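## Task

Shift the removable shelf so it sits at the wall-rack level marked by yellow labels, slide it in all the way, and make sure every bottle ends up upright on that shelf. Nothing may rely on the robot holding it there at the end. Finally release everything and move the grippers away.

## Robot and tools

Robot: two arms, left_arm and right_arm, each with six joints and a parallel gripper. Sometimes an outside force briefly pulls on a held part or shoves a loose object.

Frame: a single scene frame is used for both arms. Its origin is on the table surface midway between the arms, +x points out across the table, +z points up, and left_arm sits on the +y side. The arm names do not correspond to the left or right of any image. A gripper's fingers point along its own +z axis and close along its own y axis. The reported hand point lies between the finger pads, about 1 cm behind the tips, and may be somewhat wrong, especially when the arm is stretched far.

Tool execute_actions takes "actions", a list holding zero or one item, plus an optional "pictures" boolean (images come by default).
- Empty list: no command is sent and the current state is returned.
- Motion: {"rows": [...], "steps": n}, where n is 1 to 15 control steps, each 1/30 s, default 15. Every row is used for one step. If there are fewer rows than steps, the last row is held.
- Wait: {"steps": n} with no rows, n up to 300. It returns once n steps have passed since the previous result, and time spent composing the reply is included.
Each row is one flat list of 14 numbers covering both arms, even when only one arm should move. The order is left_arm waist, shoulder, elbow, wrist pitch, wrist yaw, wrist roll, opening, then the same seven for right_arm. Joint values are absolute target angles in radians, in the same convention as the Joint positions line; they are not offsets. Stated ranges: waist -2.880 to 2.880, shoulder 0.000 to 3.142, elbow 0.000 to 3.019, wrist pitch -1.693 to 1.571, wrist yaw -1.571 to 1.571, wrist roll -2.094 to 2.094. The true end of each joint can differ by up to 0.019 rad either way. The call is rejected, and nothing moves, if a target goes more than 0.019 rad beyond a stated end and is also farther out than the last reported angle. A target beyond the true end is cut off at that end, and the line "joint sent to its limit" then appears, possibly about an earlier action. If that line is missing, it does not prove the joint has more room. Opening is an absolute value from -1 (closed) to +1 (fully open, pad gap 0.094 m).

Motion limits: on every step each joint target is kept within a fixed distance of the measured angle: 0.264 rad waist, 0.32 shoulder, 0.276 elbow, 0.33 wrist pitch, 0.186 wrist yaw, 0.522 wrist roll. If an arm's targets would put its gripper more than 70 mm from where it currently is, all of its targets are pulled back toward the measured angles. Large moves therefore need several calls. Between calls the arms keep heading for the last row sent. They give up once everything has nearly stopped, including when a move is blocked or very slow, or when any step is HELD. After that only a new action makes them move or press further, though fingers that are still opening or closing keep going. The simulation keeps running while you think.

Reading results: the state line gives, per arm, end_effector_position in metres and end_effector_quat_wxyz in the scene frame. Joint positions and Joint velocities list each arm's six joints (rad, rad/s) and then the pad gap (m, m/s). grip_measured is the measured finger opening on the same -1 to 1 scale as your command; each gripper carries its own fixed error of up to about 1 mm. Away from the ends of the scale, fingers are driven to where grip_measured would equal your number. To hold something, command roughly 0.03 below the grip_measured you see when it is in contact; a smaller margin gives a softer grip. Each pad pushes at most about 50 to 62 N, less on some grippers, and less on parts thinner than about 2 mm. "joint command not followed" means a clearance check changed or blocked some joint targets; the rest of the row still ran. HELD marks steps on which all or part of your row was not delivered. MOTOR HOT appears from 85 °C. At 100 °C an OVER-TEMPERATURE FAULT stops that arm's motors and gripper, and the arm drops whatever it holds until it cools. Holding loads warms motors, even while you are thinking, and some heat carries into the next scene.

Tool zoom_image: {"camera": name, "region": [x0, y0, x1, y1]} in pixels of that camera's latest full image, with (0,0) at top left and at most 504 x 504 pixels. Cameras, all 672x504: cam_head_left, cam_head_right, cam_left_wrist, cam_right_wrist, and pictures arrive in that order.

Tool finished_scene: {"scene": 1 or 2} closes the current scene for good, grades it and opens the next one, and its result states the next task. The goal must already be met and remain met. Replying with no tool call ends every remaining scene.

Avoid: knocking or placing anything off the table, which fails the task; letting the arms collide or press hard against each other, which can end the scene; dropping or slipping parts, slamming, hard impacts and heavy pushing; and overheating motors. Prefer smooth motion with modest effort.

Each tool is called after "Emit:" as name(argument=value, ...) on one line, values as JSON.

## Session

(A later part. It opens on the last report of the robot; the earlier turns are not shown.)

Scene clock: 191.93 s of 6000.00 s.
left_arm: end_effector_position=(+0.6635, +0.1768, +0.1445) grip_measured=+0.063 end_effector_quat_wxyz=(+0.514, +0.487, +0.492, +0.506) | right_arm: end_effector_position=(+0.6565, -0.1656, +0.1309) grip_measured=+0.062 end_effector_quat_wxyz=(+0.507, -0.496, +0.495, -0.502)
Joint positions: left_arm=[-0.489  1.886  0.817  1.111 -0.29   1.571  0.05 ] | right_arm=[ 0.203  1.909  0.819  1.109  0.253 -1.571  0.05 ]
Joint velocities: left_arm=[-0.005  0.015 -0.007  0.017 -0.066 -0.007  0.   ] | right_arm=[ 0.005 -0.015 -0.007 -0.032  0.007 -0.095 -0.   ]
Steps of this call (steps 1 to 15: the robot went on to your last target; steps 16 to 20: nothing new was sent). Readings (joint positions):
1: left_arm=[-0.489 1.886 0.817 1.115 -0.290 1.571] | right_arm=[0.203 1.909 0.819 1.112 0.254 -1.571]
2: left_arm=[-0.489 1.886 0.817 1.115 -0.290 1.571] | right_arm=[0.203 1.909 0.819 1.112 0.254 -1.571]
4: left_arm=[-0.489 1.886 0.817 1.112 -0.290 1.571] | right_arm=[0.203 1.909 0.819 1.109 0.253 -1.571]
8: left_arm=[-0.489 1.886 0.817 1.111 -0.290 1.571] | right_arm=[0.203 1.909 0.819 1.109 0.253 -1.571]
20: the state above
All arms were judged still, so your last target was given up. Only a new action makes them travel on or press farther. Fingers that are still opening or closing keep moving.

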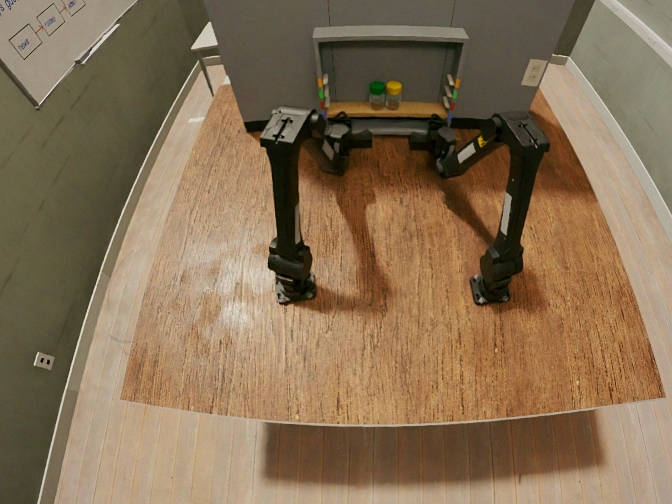

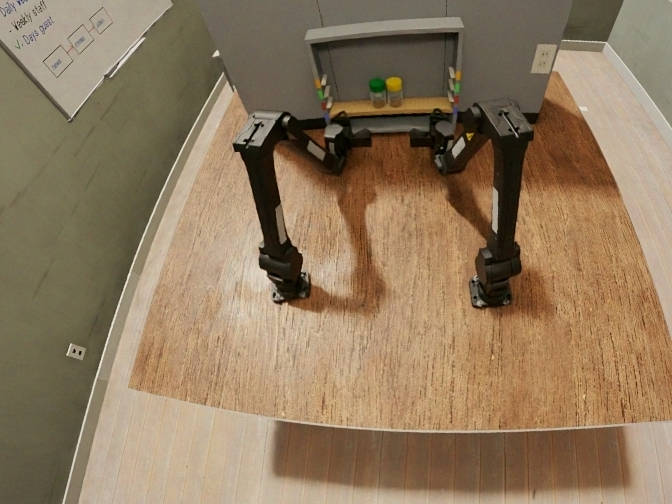

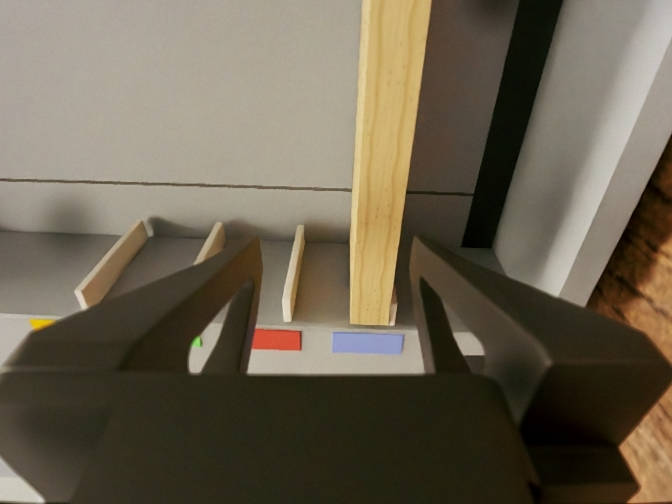

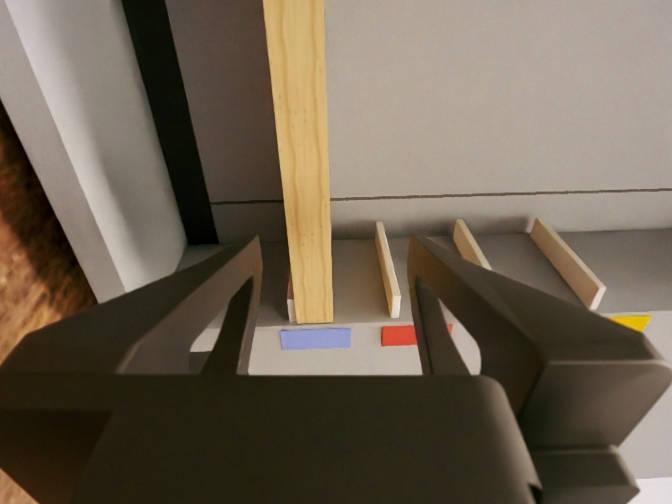

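Emit:
execute_actions(actions=[{"rows": [[-0.484, 1.893, 0.843, 1.096, -0.286, 1.585, 0.06, 0.194, 1.917, 0.848, 1.092, 0.249, -1.58, 0.06], [-0.483, 1.899, 0.847, 1.095, -0.285, 1.585, 0.06, 0.192, 1.921, 0.855, 1.086, 0.248, -1.58, 0.06], [-0.481, 1.906, 0.852, 1.094, -0.283, 1.585, 0.06, 0.190, 1.926, 0.863, 1.078, 0.246, -1.58, 0.06], [-0.479, 1.914, 0.858, 1.093, -0.281, 1.585, 0.06, 0.188, 1.931, 0.872, 1.069, 0.244, -1.58, 0.06], [-0.477, 1.922, 0.864, 1.092, -0.279, 1.585, 0.06, 0.186, 1.937, 0.881, 1.060, 0.243, -1.58, 0.06], [-0.475, 1.930, 0.869, 1.091, -0.278, 1.585, 0.06, 0.184, 1.942, 0.890, 1.052, 0.241, -1.58, 0.06], [-0.473, 1.936, 0.874, 1.090, -0.276, 1.585, 0.06, 0.182, 1.946, 0.898, 1.045, 0.240, -1.58, 0.06], [-0.472, 1.941, 0.878, 1.089, -0.275, 1.585, 0.06, 0.180, 1.950, 0.904, 1.039, 0.239, -1.58, 0.06], [-0.471, 1.945, 0.880, 1.0885, -0.274, 1.585, 0.06, 0.179, 1.953, 0.909, 1.035, 0.238, -1.58, 0.06], [-0.4706, 1.947, 0.8816, 1.0884, -0.2736, 1.585, 0.06, 0.1785, 1.9538, 0.9109, 1.0329, 0.2375, -1.58, 0.06]], "steps": 15}], pictures=false)

Emit:
execute_actions(actions=[{"steps": 20}])

Scene clock: 241.27 s of 6000.00 s.
left_arm: end_effector_position=(+0.6756, +0.1793, +0.1288) grip_measured=+0.063 end_effector_quat_wxyz=(+0.507, +0.494, +0.496, +0.503) | right_arm: end_effector_position=(+0.6782, -0.1698, +0.1278) grip_measured=+0.062 end_effector_quat_wxyz=(+0.498, -0.502, +0.501, -0.499)
Joint positions: left_arm=[-0.477  1.93   0.849  1.101 -0.277  1.571  0.05 ] | right_arm=[ 0.185  1.93   0.879  1.045  0.241 -1.571  0.05 ]
Joint velocities: left_arm=[ 0.005  0.024 -0.032  0.002  0.007 -0.081 -0.   ] | right_arm=[ 0.005  0.005 -0.012 -0.002  0.022 -0.095 -0.001]
Steps of this call (steps 1 to 90: nothing new was sent; then 45.83 s passed at rest; steps 91 to 105: all 15 steps of this action). Readings (joint positions):
91: left_arm=[-0.489 1.886 0.817 1.111 -0.289 1.571] | right_arm=[0.203 1.909 0.819 1.108 0.253 -1.571]
92: left_arm=[-0.489 1.886 0.817 1.111 -0.289 1.571] | right_arm=[0.202 1.909 0.819 1.106 0.252 -1.571]
94: left_arm=[-0.489 1.886 0.817 1.110 -0.286 1.571] | right_arm=[0.201 1.909 0.822 1.095 0.249 -1.571]
98: left_arm=[-0.485 1.902 0.834 1.107 -0.279 1.571] | right_arm=[0.196 1.918 0.851 1.064 0.243 -1.571]
105: the state above

Scene clock: 241.93 s of 6000.00 s.
left_arm: end_effector_position=(+0.6756, +0.1793, +0.1288) grip_measured=+0.063 end_effector_quat_wxyz=(+0.507, +0.494, +0.496, +0.503) | right_arm: end_effector_position=(+0.6782, -0.1700, +0.1278) grip_measured=+0.062 end_effector_quat_wxyz=(+0.498, -0.502, +0.501, -0.499)
Joint positions: left_arm=[-0.477  1.93   0.849  1.101 -0.277  1.571  0.05 ] | right_arm=[ 0.184  1.93   0.879  1.045  0.241 -1.571  0.05 ]
Joint velocities: left_arm=[ 0.005 -0.034 -0.017 -0.002  0.007  0.007 -0.   ] | right_arm=[-0.015 -0.005 -0.017 -0.007  0.022 -0.022  0.001]
Steps of this call (steps 1 to 15: the robot went on to your last target; steps 16 to 20: nothing new was sent). Readings (joint positions):
1: left_arm=[-0.477 1.930 0.849 1.101 -0.277 1.571] | right_arm=[0.184 1.930 0.879 1.045 0.241 -1.571]
2: left_arm=[-0.477 1.930 0.849 1.101 -0.277 1.571] | right_arm=[0.184 1.930 0.879 1.045 0.241 -1.571]
4: left_arm=[-0.477 1.930 0.849 1.101 -0.277 1.571] | right_arm=[0.184 1.930 0.879 1.045 0.241 -1.571]
8: left_arm=[-0.477 1.930 0.849 1.101 -0.277 1.571] | right_arm=[0.184 1.930 0.879 1.045 0.241 -1.571]
20: the state above
All arms were judged still, so your last target was given up. Only a new action makes them travel on or press farther. Fingers that are still opening or closing keep moving.

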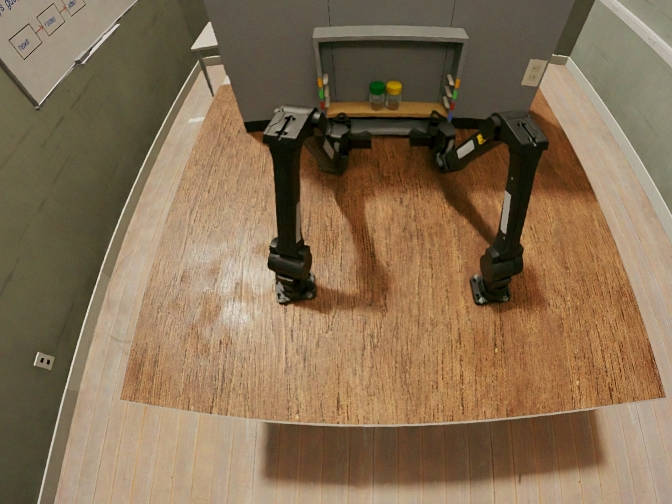

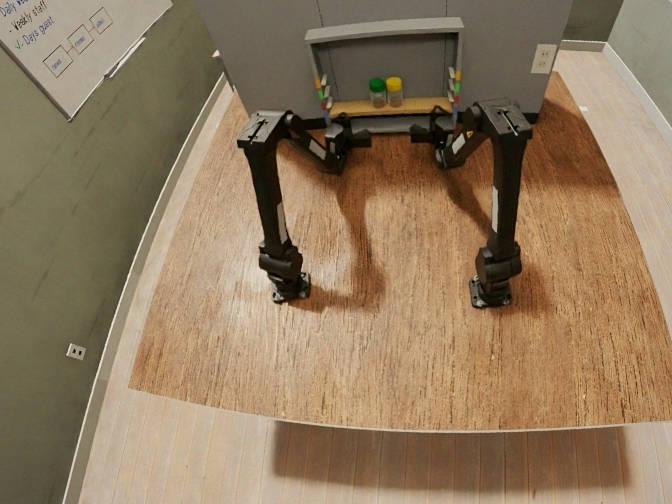

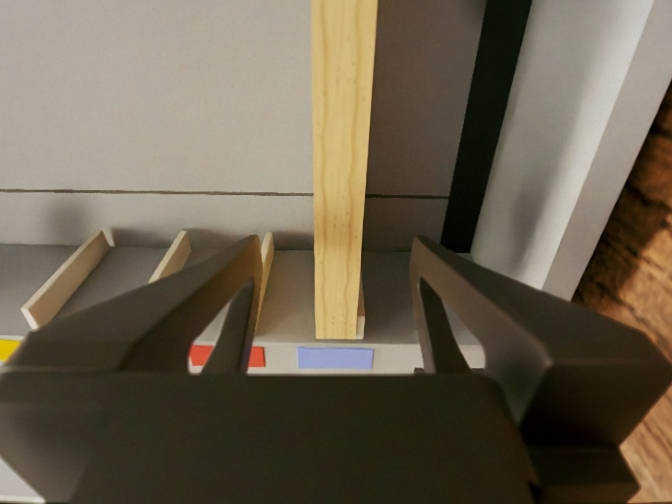

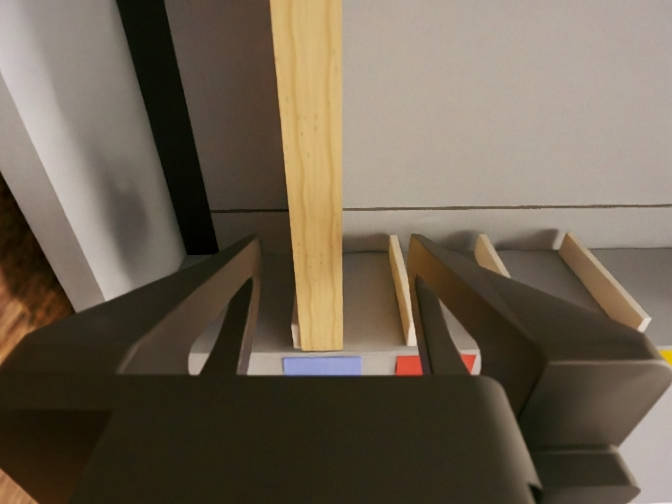

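Emit:
execute_actions(actions=[{"rows": [[-0.4695, 1.9501, 0.8878, 1.0853, -0.2726, 1.585, 0.06, 0.1777, 1.9600, 0.9172, 1.0297, 0.2366, -1.58, 0.06], [-0.4683, 1.9532, 0.8940, 1.0821, -0.2715, 1.585, 0.06, 0.1769, 1.9660, 0.9235, 1.0265, 0.2357, -1.58, 0.06], [-0.4672, 1.9563, 0.9003, 1.0790, -0.2705, 1.585, 0.06, 0.1761, 1.9715, 0.9298, 1.0234, 0.2348, -1.58, 0.06], [-0.4661, 1.9595, 0.9065, 1.0758, -0.2694, 1.585, 0.06, 0.1753, 1.9755, 0.9360, 1.0202, 0.2339, -1.58, 0.06], [-0.4650, 1.9626, 0.9127, 1.0727, -0.2684, 1.585, 0.06, 0.1745, 1.9790, 0.9423, 1.0170, 0.2329, -1.58, 0.06], [-0.4638, 1.9657, 0.9189, 1.0695, -0.2673, 1.585, 0.06, 0.1737, 1.9822, 0.9486, 1.0138, 0.2320, -1.58, 0.06], [-0.4627, 1.9688, 0.9251, 1.0664, -0.2663, 1.585, 0.06, 0.1728, 1.9853, 0.9549, 1.0106, 0.2311, -1.58, 0.06], [-0.4616, 1.9719, 0.9313, 1.0632, -0.2652, 1.585, 0.06, 0.1720, 1.9884, 0.9612, 1.0074, 0.2302, -1.58, 0.06], [-0.4604, 1.9750, 0.9376, 1.0601, -0.2642, 1.585, 0.06, 0.1712, 1.9915, 0.9675, 1.0043, 0.2293, -1.58, 0.06], [-0.4593, 1.9781, 0.9438, 1.0569, -0.2631, 1.585, 0.06, 0.1704, 1.9946, 0.9737, 1.0011, 0.2284, -1.58, 0.06], [-0.4582, 1.9812, 0.9500, 1.0538, -0.2621, 1.585, 0.06, 0.1696, 1.9977, 0.9800, 0.9979, 0.2275, -1.58, 0.06], [-0.4570, 1.9844, 0.9562, 1.0507, -0.2611, 1.585, 0.06, 0.1688, 2.0008, 0.9863, 0.9947, 0.2266, -1.58, 0.06]], "steps": 15}], pictures=false)

Emit:
execute_actions(actions=[{"steps": 15}])

Scene clock: 275.83 s of 6000.00 s.
left_arm: end_effector_position=(+0.7005, +0.1784, +0.1321) grip_measured=+0.063 end_effector_quat_wxyz=(+0.509, +0.492, +0.494, +0.504) | right_arm: end_effector_position=(+0.7009, -0.1665, +0.1181) grip_measured=+0.062 end_effector_quat_wxyz=(+0.494, -0.509, +0.503, -0.494)
Joint positions: left_arm=[-0.464  1.961  0.922  1.066 -0.264  1.571  0.05 ] | right_arm=[ 0.179  1.978  0.949  1.006  0.23  -1.571  0.05 ]
Joint velocities: left_arm=[ 0.005  0.015  0.027 -0.042 -0.022  0.007 -0.001] | right_arm=[-0.024 -0.005  0.056 -0.022 -0.022 -0.037 -0.   ]
Steps of this call (steps 1 to 90: nothing new was sent; then 30.40 s passed at rest; steps 91 to 105: all 15 steps of this action). Readings (joint positions):
91: left_arm=[-0.477 1.930 0.849 1.101 -0.276 1.571] | right_arm=[0.184 1.931 0.879 1.044 0.241 -1.571]
92: left_arm=[-0.477 1.930 0.850 1.100 -0.276 1.571] | right_arm=[0.184 1.932 0.880 1.043 0.240 -1.571]
94: left_arm=[-0.476 1.931 0.857 1.096 -0.273 1.571] | right_arm=[0.184 1.938 0.887 1.038 0.238 -1.571]
98: left_arm=[-0.474 1.942 0.884 1.084 -0.269 1.571] | right_arm=[0.184 1.959 0.912 1.025 0.234 -1.571]
105: the state above

Scene clock: 276.33 s of 6000.00 s.
left_arm: end_effector_position=(+0.7009, +0.1790, +0.1315) grip_measured=+0.063 end_effector_quat_wxyz=(+0.508, +0.493, +0.495, +0.504) | right_arm: end_effector_position=(+0.7018, -0.1673, +0.1191) grip_measured=+0.062 end_effector_quat_wxyz=(+0.495, -0.508, +0.503, -0.495)
Joint positions: left_arm=[-0.463  1.962  0.923  1.065 -0.264  1.571  0.05 ] | right_arm=[ 0.177  1.978  0.951  1.006  0.23  -1.571  0.05 ]
Joint velocities: left_arm=[-0.015 -0.005  0.002 -0.017 -0.007 -0.051  0.001] | right_arm=[-0.005  0.005  0.007 -0.012  0.007 -0.037  0.   ]
Steps of this call (steps 1 to 15: the robot went on to your last target). Readings (joint positions):
1: left_arm=[-0.464 1.961 0.923 1.065 -0.264 1.571] | right_arm=[0.178 1.978 0.950 1.006 0.230 -1.571]
2: left_arm=[-0.463 1.962 0.923 1.065 -0.264 1.571] | right_arm=[0.177 1.978 0.951 1.006 0.230 -1.571]
4: left_arm=[-0.463 1.962 0.923 1.065 -0.264 1.571] | right_arm=[0.177 1.978 0.951 1.006 0.230 -1.571]
8: left_arm=[-0.463 1.962 0.923 1.065 -0.264 1.571] | right_arm=[0.177 1.978 0.951 1.006 0.230 -1.571]
15: the state above
All arms were judged still, so your last target was given up. Only a new action makes them travel on or press farther. Fingers that are still opening or closing keep moving.

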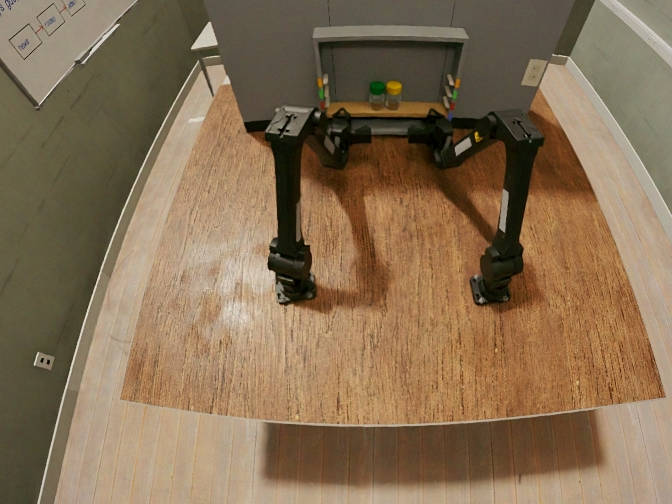

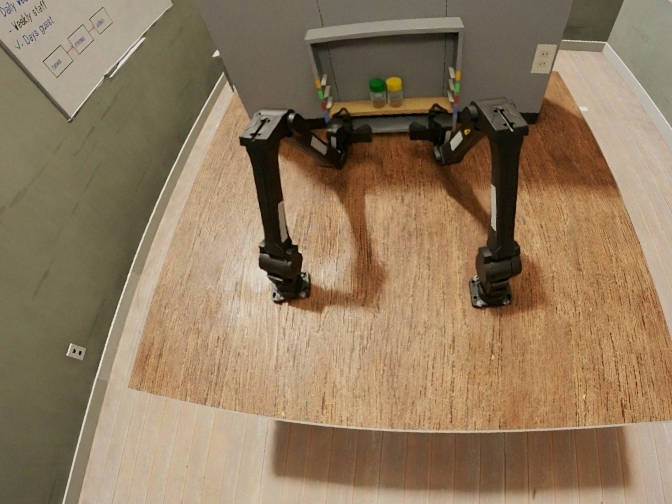

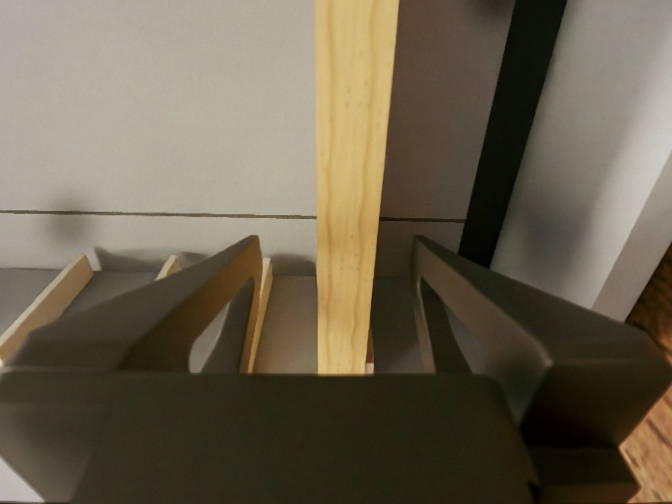

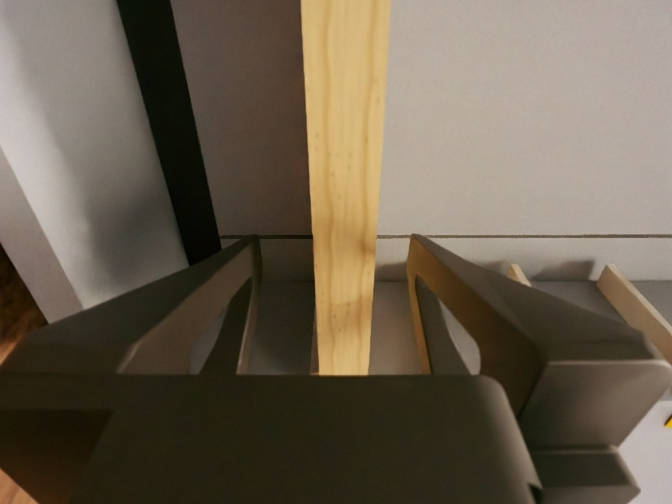

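Emit:
execute_actions(actions=[{"rows": [[-0.4559, 1.9888, 0.9625, 1.0474, -0.2600, 1.59, 0.06, 0.1683, 2.0025, 0.9917, 0.9915, 0.2262, -1.58, 0.06], [-0.4548, 1.9930, 0.9688, 1.0441, -0.2590, 1.595, 0.06, 0.1678, 2.0045, 0.9971, 0.9884, 0.2257, -1.58, 0.06], [-0.4536, 1.9968, 0.9751, 1.0407, -0.2580, 1.60, 0.06, 0.1673, 2.0068, 1.0024, 0.9852, 0.2253, -1.58, 0.06], [-0.4525, 2.0002, 0.9814, 1.0374, -0.2569, 1.60, 0.06, 0.1668, 2.0090, 1.0078, 0.9820, 0.2248, -1.58, 0.06], [-0.4514, 2.0034, 0.9877, 1.0341, -0.2559, 1.60, 0.06, 0.1663, 2.0112, 1.0132, 0.9788, 0.2244, -1.58, 0.06], [-0.4503, 2.0066, 0.9940, 1.0308, -0.2548, 1.60, 0.06, 0.1658, 2.0134, 1.0186, 0.9757, 0.2240, -1.58, 0.06], [-0.4491, 2.0098, 1.0003, 1.0274, -0.2538, 1.60, 0.06, 0.1653, 2.0156, 1.0240, 0.9725, 0.2235, -1.58, 0.06], [-0.4480, 2.0130, 1.0066, 1.0241, -0.2527, 1.60, 0.06, 0.1648, 2.0178, 1.0294, 0.9693, 0.2231, -1.58, 0.06], [-0.4469, 2.0162, 1.0129, 1.0208, -0.2517, 1.60, 0.06, 0.1643, 2.0200, 1.0347, 0.9661, 0.2226, -1.58, 0.06], [-0.4458, 2.0194, 1.0192, 1.0175, -0.2506, 1.60, 0.06, 0.1638, 2.0222, 1.0401, 0.9630, 0.2222, -1.58, 0.06], [-0.4446, 2.0225, 1.0255, 1.0141, -0.2496, 1.60, 0.06, 0.1633, 2.0244, 1.0455, 0.9598, 0.2217, -1.58, 0.06], [-0.4435, 2.0256, 1.0318, 1.0108, -0.2485, 1.60, 0.06, 0.1628, 2.0265, 1.0509, 0.9566, 0.2213, -1.58, 0.06]], "steps": 15}], pictures=false)

Emit:
execute_actions(actions=[{"steps": 15}])

Scene clock: 307.63 s of 6000.00 s.
left_arm: end_effector_position=(+0.7252, +0.1790, +0.1274) grip_measured=+0.063 end_effector_quat_wxyz=(+0.503, +0.498, +0.493, +0.506) | right_arm: end_effector_position=(+0.7218, -0.1652, +0.1232) grip_measured=+0.062 end_effector_quat_wxyz=(+0.496, -0.507, +0.502, -0.495)
Joint positions: left_arm=[-0.451  2.003  0.995  1.026 -0.252  1.585  0.05 ] | right_arm=[ 0.172  2.001  1.013  0.969  0.225 -1.571  0.05 ]
Joint velocities: left_arm=[ 0.024  0.005  0.056 -0.012  0.007 -0.007  0.   ] | right_arm=[-0.015 -0.005  0.012 -0.012  0.066  0.022 -0.001]
Steps of this call (steps 1 to 90: nothing new was sent; then 27.80 s passed at rest; steps 91 to 105: all 15 steps of this action). Readings (joint positions):
91: left_arm=[-0.463 1.962 0.923 1.064 -0.264 1.572] | right_arm=[0.177 1.978 0.951 1.006 0.230 -1.571]
92: left_arm=[-0.463 1.963 0.924 1.063 -0.263 1.573] | right_arm=[0.177 1.978 0.952 1.004 0.229 -1.571]
94: left_arm=[-0.463 1.967 0.931 1.058 -0.261 1.577] | right_arm=[0.177 1.980 0.957 0.999 0.229 -1.571]
98: left_arm=[-0.460 1.983 0.957 1.045 -0.257 1.582] | right_arm=[0.176 1.989 0.980 0.987 0.227 -1.571]
105: the state above

Scene clock: 308.13 s of 6000.00 s.
left_arm: end_effector_position=(+0.7255, +0.1797, +0.1275) grip_measured=+0.063 end_effector_quat_wxyz=(+0.502, +0.498, +0.493, +0.507) | right_arm: end_effector_position=(+0.7222, -0.1657, +0.1229) grip_measured=+0.062 end_effector_quat_wxyz=(+0.495, -0.507, +0.502, -0.495)
Joint positions: left_arm=[-0.45   2.003  0.996  1.025 -0.252  1.585  0.05 ] | right_arm=[ 0.171  2.001  1.014  0.968  0.225 -1.571  0.05 ]
Joint velocities: left_arm=[-0.015 -0.005  0.002 -0.007 -0.007 -0.037  0.   ] | right_arm=[-0.015 -0.024 -0.002 -0.022  0.007  0.051 -0.001]
Steps of this call (steps 1 to 15: the robot went on to your last target). Readings (joint positions):
1: left_arm=[-0.450 2.003 0.996 1.025 -0.252 1.585] | right_arm=[0.172 2.001 1.014 0.969 0.225 -1.571]
2: left_arm=[-0.450 2.003 0.996 1.025 -0.252 1.585] | right_arm=[0.171 2.001 1.014 0.969 0.225 -1.571]
4: left_arm=[-0.450 2.003 0.996 1.025 -0.252 1.585] | right_arm=[0.171 2.001 1.014 0.968 0.225 -1.571]
8: left_arm=[-0.450 2.003 0.996 1.025 -0.252 1.585] | right_arm=[0.171 2.001 1.014 0.968 0.225 -1.571]
15: the state above
All arms were judged still, so your last target was given up. Only a new action makes them travel on or press farther. Fingers that are still opening or closing keep moving.

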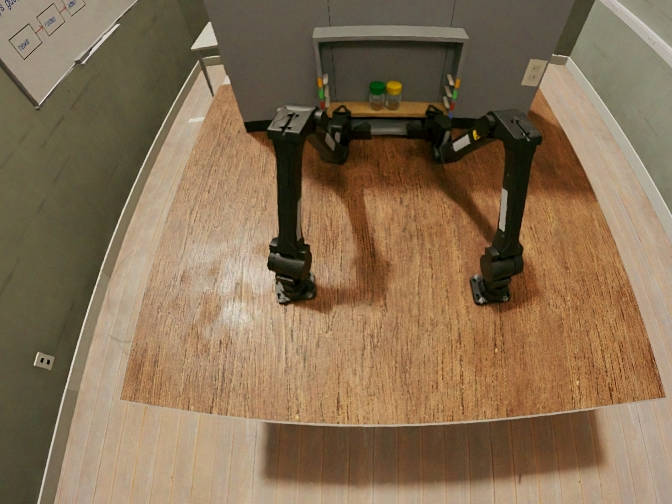

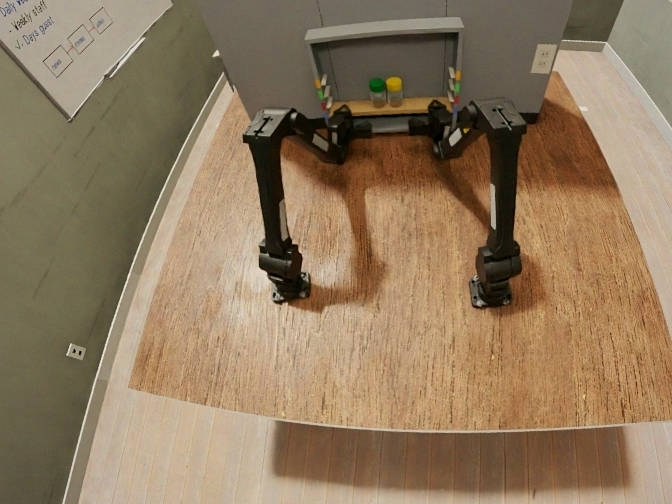

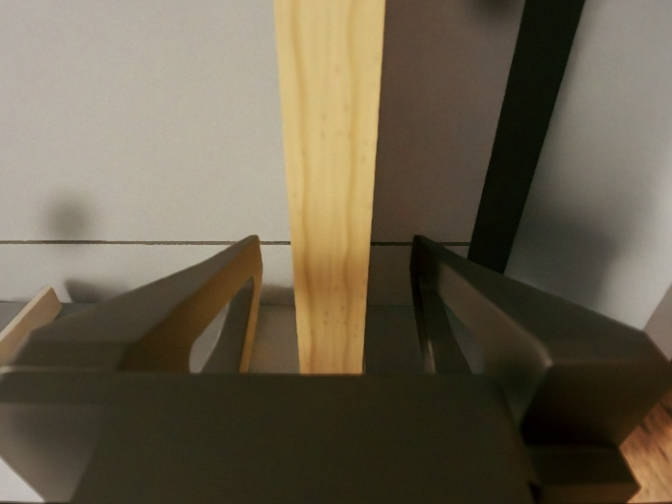

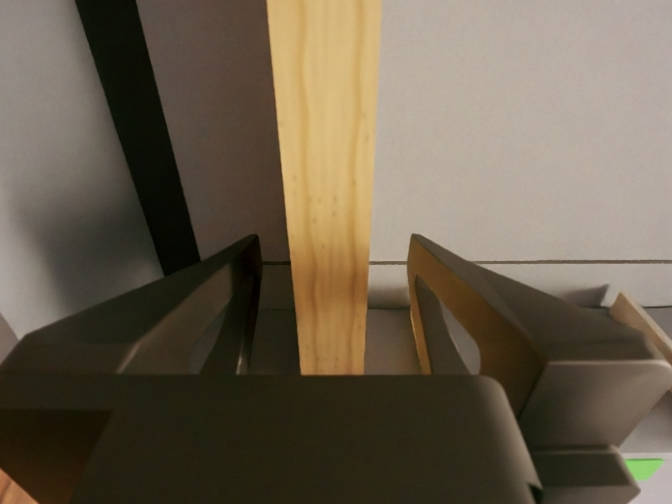

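Emit:
execute_actions(actions=[{"rows": [[-0.4428, 2.0274, 1.0359, 1.0087, -0.2479, 1.60, 0.0, 0.1625, 2.0289, 1.0554, 0.9544, 0.2210, -1.58, 0.0], [-0.4422, 2.0291, 1.0400, 1.0067, -0.2472, 1.60, -0.05, 0.1621, 2.0314, 1.0600, 0.9522, 0.2206, -1.58, -0.05], [-0.4415, 2.0309, 1.0442, 1.0046, -0.2466, 1.60, -0.1, 0.1618, 2.0338, 1.0645, 0.9500, 0.2203, -1.58, -0.1], [-0.4409, 2.0326, 1.0483, 1.0025, -0.2459, 1.60, -0.15, 0.1614, 2.0362, 1.0690, 0.9478, 0.2200, -1.58, -0.15], [-0.4402, 2.0344, 1.0524, 1.0004, -0.2453, 1.60, -0.2, 0.1611, 2.0386, 1.0735, 0.9455, 0.2196, -1.58, -0.2], [-0.4396, 2.0361, 1.0566, 0.9984, -0.2446, 1.60, -0.25, 0.1608, 2.0411, 1.0781, 0.9433, 0.2193, -1.58, -0.25], [-0.4389, 2.0379, 1.0607, 0.9963, -0.2440, 1.60, -0.3, 0.1604, 2.0435, 1.0826, 0.9411, 0.2189, -1.58, -0.3], [-0.4383, 2.0396, 1.0648, 0.9942, -0.2433, 1.60, -0.35, 0.1601, 2.0459, 1.0871, 0.9389, 0.2186, -1.58, -0.35]], "steps": 15}], pictures=false)

Emit:
execute_actions(actions=[{"steps": 10}])

Scene clock: 328.93 s of 6000.00 s.
left_arm: end_effector_position=(+0.7360, +0.1791, +0.1293) grip_measured=-0.347 end_effector_quat_wxyz=(+0.503, +0.498, +0.492, +0.507) | right_arm: end_effector_position=(+0.7331, -0.1643, +0.1210) grip_measured=-0.348 end_effector_quat_wxyz=(+0.495, -0.508, +0.503, -0.495)
Joint positions: left_arm=[-0.446  2.016  1.028  1.009 -0.246  1.585  0.031] | right_arm=[ 0.169  2.021  1.049  0.95   0.222 -1.571  0.031]
Joint velocities: left_arm=[ 0.005 -0.005 -0.002 -0.012 -0.007  0.022  0.   ] | right_arm=[-0.005 -0.015 -0.002 -0.002 -0.022  0.051 -0.   ]
Steps of this call (steps 1 to 90: nothing new was sent; then 17.30 s passed at rest; steps 91 to 105: all 15 steps of this action). Readings (joint positions):
91: left_arm=[-0.450 2.003 0.996 1.025 -0.251 1.585] | right_arm=[0.171 2.001 1.014 0.968 0.225 -1.571]
92: left_arm=[-0.450 2.003 0.997 1.024 -0.251 1.585] | right_arm=[0.171 2.001 1.014 0.967 0.225 -1.571]
94: left_arm=[-0.450 2.005 1.001 1.020 -0.250 1.585] | right_arm=[0.171 2.004 1.019 0.963 0.224 -1.571]
98: left_arm=[-0.449 2.012 1.018 1.012 -0.247 1.585] | right_arm=[0.171 2.015 1.039 0.955 0.222 -1.571]
105: the state above

Scene clock: 329.27 s of 6000.00 s.
left_arm: end_effector_position=(+0.7360, +0.1791, +0.1293) grip_measured=-0.347 end_effector_quat_wxyz=(+0.503, +0.498, +0.492, +0.507) | right_arm: end_effector_position=(+0.7331, -0.1643, +0.1210) grip_measured=-0.348 end_effector_quat_wxyz=(+0.495, -0.508, +0.503, -0.495)
Joint positions: left_arm=[-0.446  2.016  1.028  1.009 -0.246  1.585  0.031] | right_arm=[ 0.169  2.021  1.049  0.95   0.222 -1.571  0.031]
Joint velocities: left_arm=[-0.015 -0.005  0.012 -0.017 -0.051  0.037 -0.001] | right_arm=[-0.005 -0.024  0.007  0.007  0.007  0.037 -0.   ]
Steps of this call (steps 1 to 10: the robot went on to your last target). Readings (joint positions):
1: left_arm=[-0.446 2.016 1.028 1.009 -0.246 1.585] | right_arm=[0.169 2.021 1.049 0.950 0.222 -1.571]
2: left_arm=[-0.446 2.016 1.028 1.009 -0.246 1.585] | right_arm=[0.169 2.021 1.049 0.950 0.222 -1.571]
4: left_arm=[-0.446 2.016 1.028 1.009 -0.246 1.585] | right_arm=[0.169 2.021 1.049 0.950 0.222 -1.571]
8: left_arm=[-0.446 2.016 1.028 1.009 -0.246 1.585] | right_arm=[0.169 2.021 1.049 0.950 0.222 -1.571]
10: the state above

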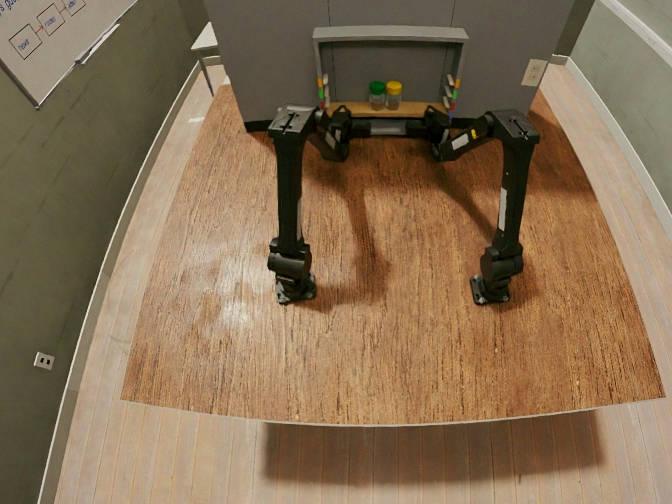

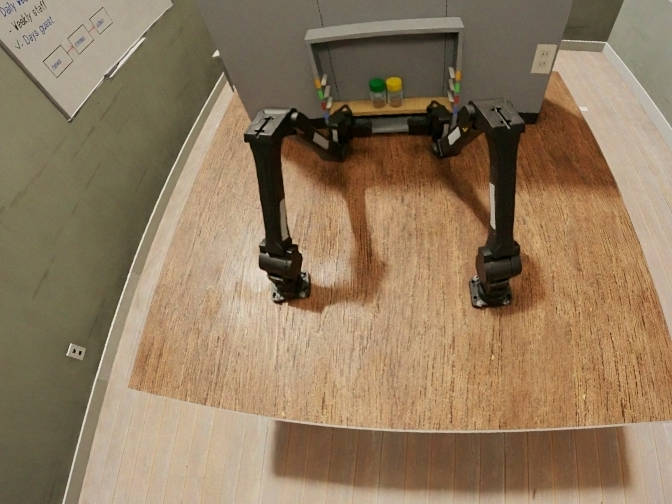

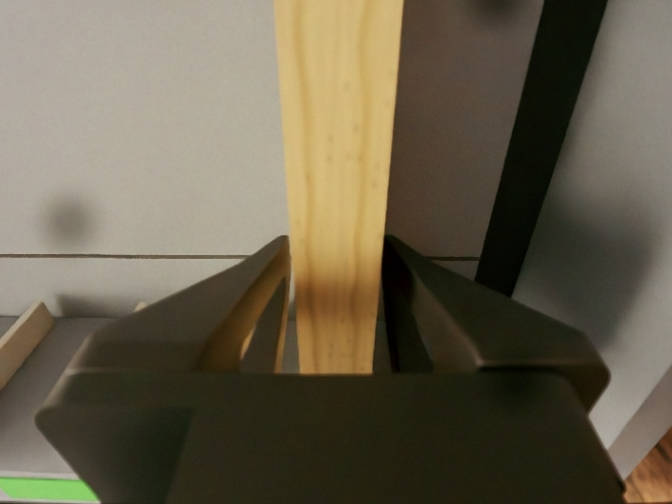

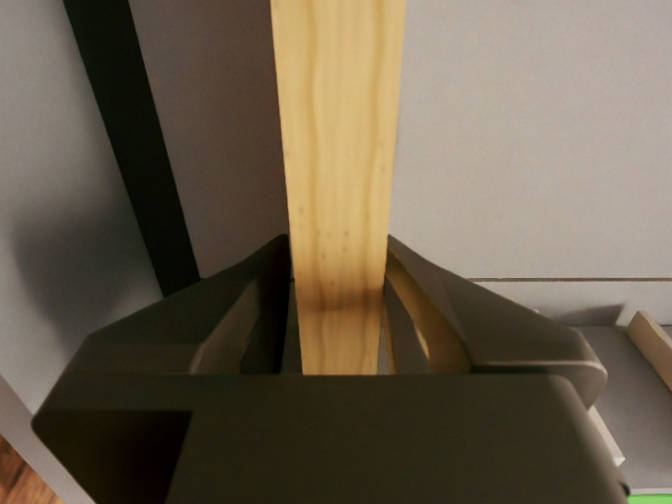

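Emit:
execute_actions(actions=[{"rows": [[-0.4383, 2.035, 1.0648, 0.9942, -0.2433, 1.60, -0.40, 0.1601, 2.04, 1.0871, 0.9389, 0.2186, -1.58, -0.40], [-0.4383, 2.03, 1.0648, 0.9942, -0.2433, 1.60, -0.44, 0.1601, 2.035, 1.0871, 0.9389, 0.2186, -1.58, -0.44], [-0.4383, 2.026, 1.0648, 0.9942, -0.2433, 1.60, -0.48, 0.1601, 2.03, 1.0871, 0.9389, 0.2186, -1.58, -0.48], [-0.4383, 2.022, 1.0648, 0.9942, -0.2433, 1.60, -0.51, 0.1601, 2.027, 1.0871, 0.9389, 0.2186, -1.58, -0.51], [-0.4383, 2.022, 1.0648, 0.9942, -0.2433, 1.60, -0.53, 0.1601, 2.027, 1.0871, 0.9389, 0.2186, -1.58, -0.53], [-0.4383, 2.022, 1.0648, 0.9942, -0.2433, 1.60, -0.55, 0.1601, 2.027, 1.0871, 0.9389, 0.2186, -1.58, -0.55], [-0.4383, 2.022, 1.0648, 0.9942, -0.2433, 1.60, -0.565, 0.1601, 2.027, 1.0871, 0.9389, 0.2186, -1.58, -0.565], [-0.4383, 2.022, 1.0648, 0.9942, -0.2433, 1.60, -0.58, 0.1601, 2.027, 1.0871, 0.9389, 0.2186, -1.58, -0.58], [-0.4383, 2.022, 1.0648, 0.9942, -0.2433, 1.60, -0.595, 0.1601, 2.027, 1.0871, 0.9389, 0.2186, -1.58, -0.595], [-0.4383, 2.022, 1.0648, 0.9942, -0.2433, 1.60, -0.61, 0.1601, 2.027, 1.0871, 0.9389, 0.2186, -1.58, -0.61], [-0.4383, 2.022, 1.0648, 0.9942, -0.2433, 1.60, -0.62, 0.1601, 2.027, 1.0871, 0.9389, 0.2186, -1.58, -0.62], [-0.4383, 2.022, 1.0648, 0.9942, -0.2433, 1.60, -0.63, 0.1601, 2.027, 1.0871, 0.9389, 0.2186, -1.58, -0.63], [-0.4383, 2.022, 1.0648, 0.9942, -0.2433, 1.60, -0.64, 0.1601, 2.027, 1.0871, 0.9389, 0.2186, -1.58, -0.64]], "steps": 15}], pictures=false)

Emit:
execute_actions(actions=[{"steps": 10}], pictures=false)

Scene clock: 338.80 s of 6000.00 s.
left_arm: end_effector_position=(+0.7360, +0.1791, +0.1292) grip_measured=-0.628 end_effector_quat_wxyz=(+0.503, +0.498, +0.492, +0.507) | right_arm: end_effector_position=(+0.7338, -0.1641, +0.1221) grip_measured=-0.622 end_effector_quat_wxyz=(+0.494, -0.508, +0.501, -0.496)
Joint positions: left_arm=[-0.446  2.016  1.028  1.008 -0.246  1.586  0.017] | right_arm=[ 0.169  2.021  1.051  0.95   0.222 -1.576  0.018]
Joint velocities: left_arm=[-0.005 -0.005  0.012  0.012  0.037 -0.007  0.   ] | right_arm=[-0.005  0.005  0.027  0.007  0.022 -0.051  0.001]
Steps of this call (steps 1 to 15: the robot went on to your last target; steps 16 to 90: nothing new was sent; then 6.03 s passed at rest; steps 91 to 105: all 15 steps of this action). Readings (joint positions):
91: left_arm=[-0.446 2.016 1.028 1.009 -0.246 1.585] | right_arm=[0.169 2.021 1.049 0.950 0.222 -1.571]
92: left_arm=[-0.446 2.016 1.028 1.009 -0.246 1.585] | right_arm=[0.169 2.021 1.049 0.950 0.222 -1.571]
94: left_arm=[-0.446 2.016 1.028 1.009 -0.246 1.585] | right_arm=[0.169 2.021 1.049 0.950 0.222 -1.571]
98: left_arm=[-0.446 2.016 1.028 1.009 -0.246 1.585] | right_arm=[0.169 2.021 1.050 0.950 0.222 -1.571]
105: the state above

Scene clock: 339.13 s of 6000.00 s.
left_arm: end_effector_position=(+0.7360, +0.1791, +0.1292) grip_measured=-0.628 end_effector_quat_wxyz=(+0.503, +0.498, +0.492, +0.507) | right_arm: end_effector_position=(+0.7338, -0.1641, +0.1221) grip_measured=-0.622 end_effector_quat_wxyz=(+0.494, -0.508, +0.501, -0.496)
Joint positions: left_arm=[-0.446  2.016  1.028  1.008 -0.246  1.586  0.017] | right_arm=[ 0.169  2.021  1.051  0.95   0.222 -1.576  0.018]
Joint velocities: left_arm=[-0.015 -0.015 -0.012  0.002 -0.066 -0.022 -0.   ] | right_arm=[-0.005  0.005 -0.002 -0.007  0.007 -0.11  -0.   ]
Steps of this call (steps 1 to 10: the robot went on to your last target). Readings (joint positions):
1: left_arm=[-0.446 2.016 1.028 1.008 -0.246 1.586] | right_arm=[0.169 2.021 1.051 0.950 0.222 -1.576]
2: left_arm=[-0.446 2.016 1.028 1.008 -0.246 1.586] | right_arm=[0.169 2.021 1.051 0.950 0.222 -1.576]
4: left_arm=[-0.446 2.016 1.028 1.008 -0.246 1.586] | right_arm=[0.169 2.021 1.051 0.950 0.222 -1.576]
8: left_arm=[-0.446 2.016 1.028 1.008 -0.246 1.586] | right_arm=[0.169 2.021 1.051 0.950 0.222 -1.576]
10: the state above

Emit:
execute_actions(actions=[{"rows": [[-0.442, 2.012, 1.0648, 0.9942, -0.2445, 1.595, -0.65, 0.165, 2.017, 1.0871, 0.9389, 0.2205, -1.58, -0.645], [-0.444, 2.004, 1.0648, 0.9942, -0.245, 1.59, -0.66, 0.167, 2.009, 1.0871, 0.9389, 0.221, -1.58, -0.655], [-0.445, 2.000, 1.0648, 0.9935, -0.2455, 1.59, -0.663, 0.168, 2.005, 1.0871, 0.938, 0.2215, -1.58, -0.657], [-0.445, 1.997, 1.0648, 0.992, -0.2455, 1.59, -0.663, 0.168, 2.002, 1.0871, 0.9365, 0.2215, -1.58, -0.657], [-0.445, 1.994, 1.0648, 0.990, -0.2455, 1.59, -0.663, 0.168, 1.999, 1.0871, 0.9345, 0.2215, -1.58, -0.657], [-0.445, 1.991, 1.0648, 0.988, -0.2455, 1.59, -0.663, 0.168, 1.996, 1.0871, 0.9325, 0.2215, -1.58, -0.657], [-0.445, 1.988, 1.0648, 0.986, -0.2455, 1.59, -0.663, 0.168, 1.993, 1.0871, 0.930, 0.2215, -1.58, -0.657], [-0.445, 1.985, 1.0648, 0.984, -0.2455, 1.59, -0.663, 0.168, 1.990, 1.0871, 0.9275, 0.2215, -1.58, -0.657], [-0.445, 1.982, 1.0648, 0.982, -0.2455, 1.59, -0.663, 0.168, 1.987, 1.0871, 0.925, 0.2215, -1.58, -0.657], [-0.445, 1.979, 1.0648, 0.980, -0.2455, 1.59, -0.663, 0.168, 1.984, 1.0871, 0.9225, 0.2215, -1.58, -0.657], [-0.445, 1.976, 1.0648, 0.9775, -0.2455, 1.59, -0.663, 0.168, 1.981, 1.0871, 0.920, 0.2215, -1.58, -0.657], [-0.445, 1.973, 1.0648, 0.975, -0.2455, 1.59, -0.663, 0.168, 1.978, 1.0871, 0.918, 0.2215, -1.58, -0.657]], "steps": 15}], pictures=false)

Emit:
execute_actions(actions=[{"steps": 15}])

Scene clock: 364.23 s of 6000.00 s.
left_arm: end_effector_position=(+0.7360, +0.1791, +0.1298) grip_measured=-0.639 end_effector_quat_wxyz=(+0.499, +0.502, +0.494, +0.505) | right_arm: end_effector_position=(+0.7337, -0.1641, +0.1237) grip_measured=-0.624 end_effector_quat_wxyz=(+0.489, -0.513, +0.504, -0.493)
Joint positions: left_arm=[-0.446  2.007  1.028  0.987 -0.246  1.586  0.017] | right_arm=[ 0.169  2.008  1.051  0.921  0.222 -1.576  0.018]
Joint velocities: left_arm=[-0.024 -0.024 -0.002 -0.032  0.051 -0.022  0.001] | right_arm=[-0.015 -0.034 -0.017 -0.012 -0.022 -0.037  0.   ]
Steps of this call (steps 1 to 15: the robot went on to your last target; steps 16 to 90: nothing new was sent; then 21.60 s passed at rest; steps 91 to 105: all 15 steps of this action). Readings (joint positions):
91: left_arm=[-0.446 2.016 1.028 1.008 -0.246 1.586] | right_arm=[0.169 2.021 1.051 0.950 0.222 -1.576]
92: left_arm=[-0.446 2.016 1.028 1.008 -0.246 1.586] | right_arm=[0.169 2.020 1.051 0.950 0.222 -1.576]
94: left_arm=[-0.446 2.016 1.028 1.008 -0.246 1.586] | right_arm=[0.169 2.019 1.051 0.949 0.222 -1.576]
98: left_arm=[-0.446 2.014 1.028 1.005 -0.246 1.586] | right_arm=[0.169 2.015 1.051 0.940 0.222 -1.576]
105: the state above

Scene clock: 364.73 s of 6000.00 s.
left_arm: end_effector_position=(+0.7360, +0.1791, +0.1299) grip_measured=-0.639 end_effector_quat_wxyz=(+0.499, +0.502, +0.494, +0.505) | right_arm: end_effector_position=(+0.7337, -0.1641, +0.1239) grip_measured=-0.624 end_effector_quat_wxyz=(+0.489, -0.513, +0.504, -0.493)
Joint positions: left_arm=[-0.446  2.007  1.028  0.987 -0.246  1.586  0.017] | right_arm=[ 0.169  2.007  1.051  0.92   0.222 -1.576  0.018]
Joint velocities: left_arm=[-0.015 -0.024 -0.007  0.012 -0.007 -0.051 -0.002] | right_arm=[ 0.005 -0.015  0.012  0.007 -0.037 -0.022  0.001]
Steps of this call (steps 1 to 15: the robot went on to your last target). Readings (joint positions):
1: left_arm=[-0.446 2.007 1.028 0.987 -0.246 1.586] | right_arm=[0.169 2.007 1.051 0.920 0.222 -1.576]
2: left_arm=[-0.446 2.007 1.028 0.987 -0.246 1.586] | right_arm=[0.169 2.007 1.051 0.920 0.222 -1.576]
4: left_arm=[-0.446 2.007 1.028 0.987 -0.246 1.586] | right_arm=[0.169 2.007 1.051 0.920 0.222 -1.576]
8: left_arm=[-0.446 2.007 1.028 0.987 -0.246 1.586] | right_arm=[0.169 2.007 1.051 0.920 0.222 -1.576]
15: the state above
All arms were judged still, so your last target was given up. Only a new action makes them travel on or press farther. Fingers that are still opening or closing keep moving.

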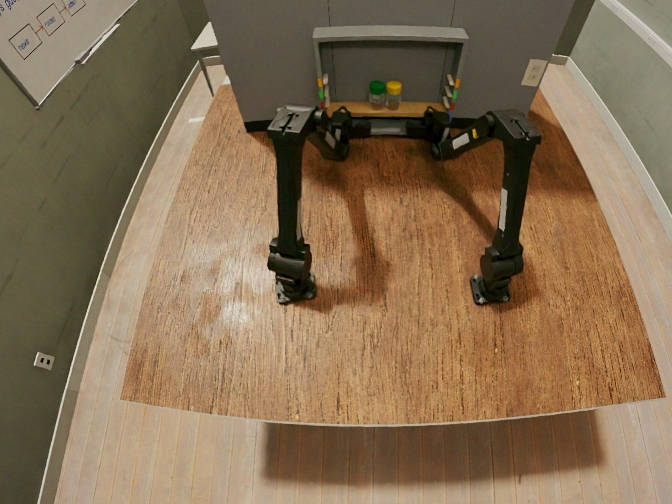

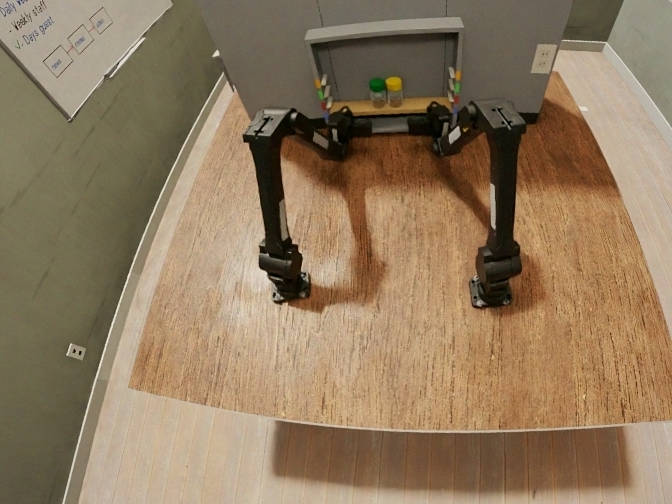

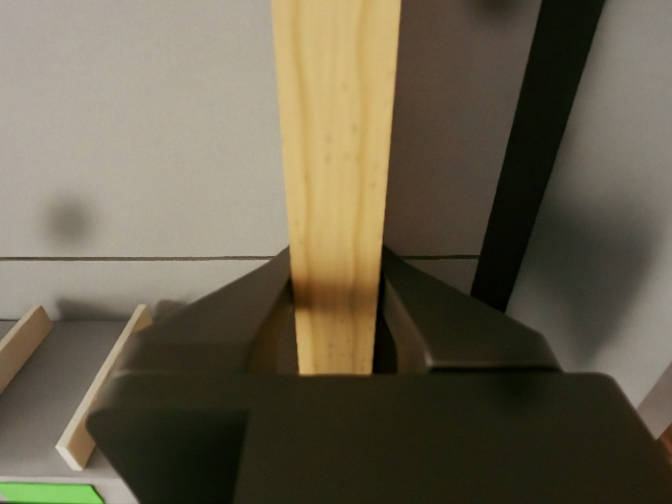

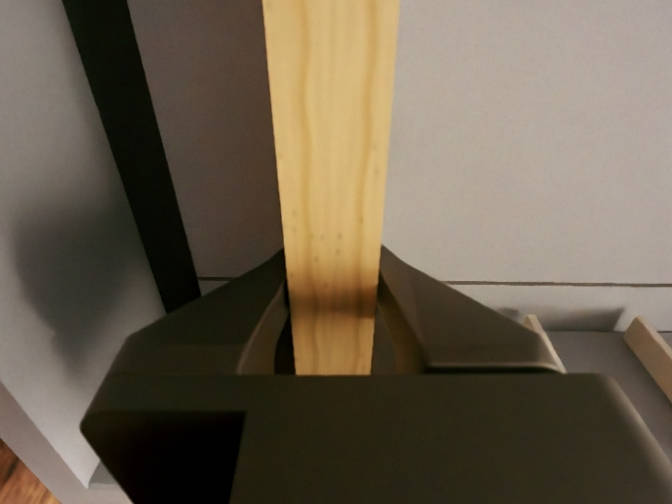

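Emit:
execute_actions(actions=[{"rows": [[-0.445, 1.971, 1.0648, 0.980, -0.2455, 1.59, -0.668, 0.168, 1.9765, 1.0871, 0.924, 0.2215, -1.58, -0.657], [-0.445, 1.969, 1.0648, 0.985, -0.2455, 1.59, -0.672, 0.168, 1.975, 1.0871, 0.930, 0.2215, -1.58, -0.657], [-0.445, 1.967, 1.0648, 0.990, -0.2455, 1.59, -0.672, 0.168, 1.9735, 1.0871, 0.935, 0.2215, -1.58, -0.657], [-0.445, 1.965, 1.0648, 0.995, -0.2455, 1.59, -0.672, 0.168, 1.972, 1.0871, 0.940, 0.2215, -1.58, -0.657], [-0.445, 1.963, 1.0648, 0.995, -0.2455, 1.59, -0.672, 0.168, 1.970, 1.0871, 0.940, 0.2215, -1.58, -0.657], [-0.445, 1.961, 1.0648, 0.995, -0.2455, 1.59, -0.672, 0.168, 1.968, 1.0871, 0.940, 0.2215, -1.58, -0.657], [-0.445, 1.959, 1.0648, 0.995, -0.2455, 1.59, -0.672, 0.168, 1.9665, 1.0871, 0.940, 0.2215, -1.58, -0.657], [-0.445, 1.957, 1.0648, 0.995, -0.2455, 1.59, -0.672, 0.168, 1.965, 1.0871, 0.940, 0.2215, -1.58, -0.657], [-0.445, 1.955, 1.0648, 0.995, -0.2455, 1.59, -0.672, 0.168, 1.963, 1.0871, 0.940, 0.2215, -1.58, -0.657], [-0.445, 1.953, 1.0648, 0.995, -0.2455, 1.59, -0.672, 0.168, 1.9615, 1.0871, 0.940, 0.2215, -1.58, -0.657], [-0.445, 1.951, 1.0648, 0.995, -0.2455, 1.59, -0.672, 0.168, 1.960, 1.0871, 0.940, 0.2215, -1.58, -0.657], [-0.445, 1.949, 1.0648, 0.995, -0.2455, 1.59, -0.672, 0.168, 1.958, 1.0871, 0.940, 0.2215, -1.58, -0.657]], "steps": 15}], pictures=false)

Emit:
execute_actions(actions=[{"steps": 15}], pictures=false)

Scene clock: 374.07 s of 6000.00 s.
left_arm: end_effector_position=(+0.7360, +0.1791, +0.1312) grip_measured=-0.639 end_effector_quat_wxyz=(+0.500, +0.501, +0.495, +0.504) | right_arm: end_effector_position=(+0.7337, -0.1641, +0.1265) grip_measured=-0.624 end_effector_quat_wxyz=(+0.490, -0.512, +0.503, -0.494)
Joint positions: left_arm=[-0.446  2.005  1.028  0.987 -0.246  1.583  0.017] | right_arm=[ 0.169  2.004  1.051  0.92   0.222 -1.577  0.018]
Joint velocities: left_arm=[-0.005 -0.015 -0.017  0.007  0.037  0.007 -0.001] | right_arm=[-0.015 -0.005  0.012 -0.002  0.037 -0.007 -0.001]
Steps of this call (steps 1 to 90: nothing new was sent; then 5.83 s passed at rest; steps 91 to 105: all 15 steps of this action). Readings (joint positions):
91: left_arm=[-0.446 2.007 1.028 0.987 -0.246 1.586] | right_arm=[0.169 2.007 1.051 0.920 0.222 -1.576]
92: left_arm=[-0.446 2.007 1.028 0.987 -0.246 1.586] | right_arm=[0.169 2.007 1.051 0.920 0.222 -1.576]
94: left_arm=[-0.446 2.006 1.028 0.987 -0.246 1.586] | right_arm=[0.169 2.007 1.051 0.920 0.222 -1.576]
98: left_arm=[-0.446 2.006 1.028 0.987 -0.246 1.586] | right_arm=[0.169 2.006 1.051 0.920 0.222 -1.576]
105: the state above

Scene clock: 374.57 s of 6000.00 s.
left_arm: end_effector_position=(+0.7360, +0.1791, +0.1312) grip_measured=-0.639 end_effector_quat_wxyz=(+0.500, +0.501, +0.495, +0.504) | right_arm: end_effector_position=(+0.7337, -0.1641, +0.1268) grip_measured=-0.624 end_effector_quat_wxyz=(+0.490, -0.512, +0.503, -0.494)
Joint positions: left_arm=[-0.446  2.005  1.028  0.987 -0.246  1.583  0.017] | right_arm=[ 0.169  2.003  1.051  0.92   0.222 -1.577  0.018]
Joint velocities: left_arm=[-0.005 -0.015  0.017 -0.002  0.037 -0.022 -0.   ] | right_arm=[-0.015 -0.005  0.007 -0.007  0.007  0.007  0.   ]
Steps of this call (steps 1 to 15: the robot went on to your last target). Readings (joint positions):
1: left_arm=[-0.446 2.005 1.028 0.987 -0.246 1.583] | right_arm=[0.169 2.003 1.051 0.920 0.222 -1.577]
2: left_arm=[-0.446 2.005 1.028 0.987 -0.246 1.583] | right_arm=[0.169 2.003 1.051 0.920 0.222 -1.577]
4: left_arm=[-0.446 2.005 1.028 0.987 -0.246 1.583] | right_arm=[0.169 2.003 1.051 0.920 0.222 -1.577]
8: left_arm=[-0.446 2.005 1.028 0.987 -0.246 1.583] | right_arm=[0.169 2.003 1.051 0.920 0.222 -1.577]
15: the state above
All arms were judged still, so your last target was given up. Only a new action makes them travel on or press farther. Fingers that are still opening or closing keep moving.


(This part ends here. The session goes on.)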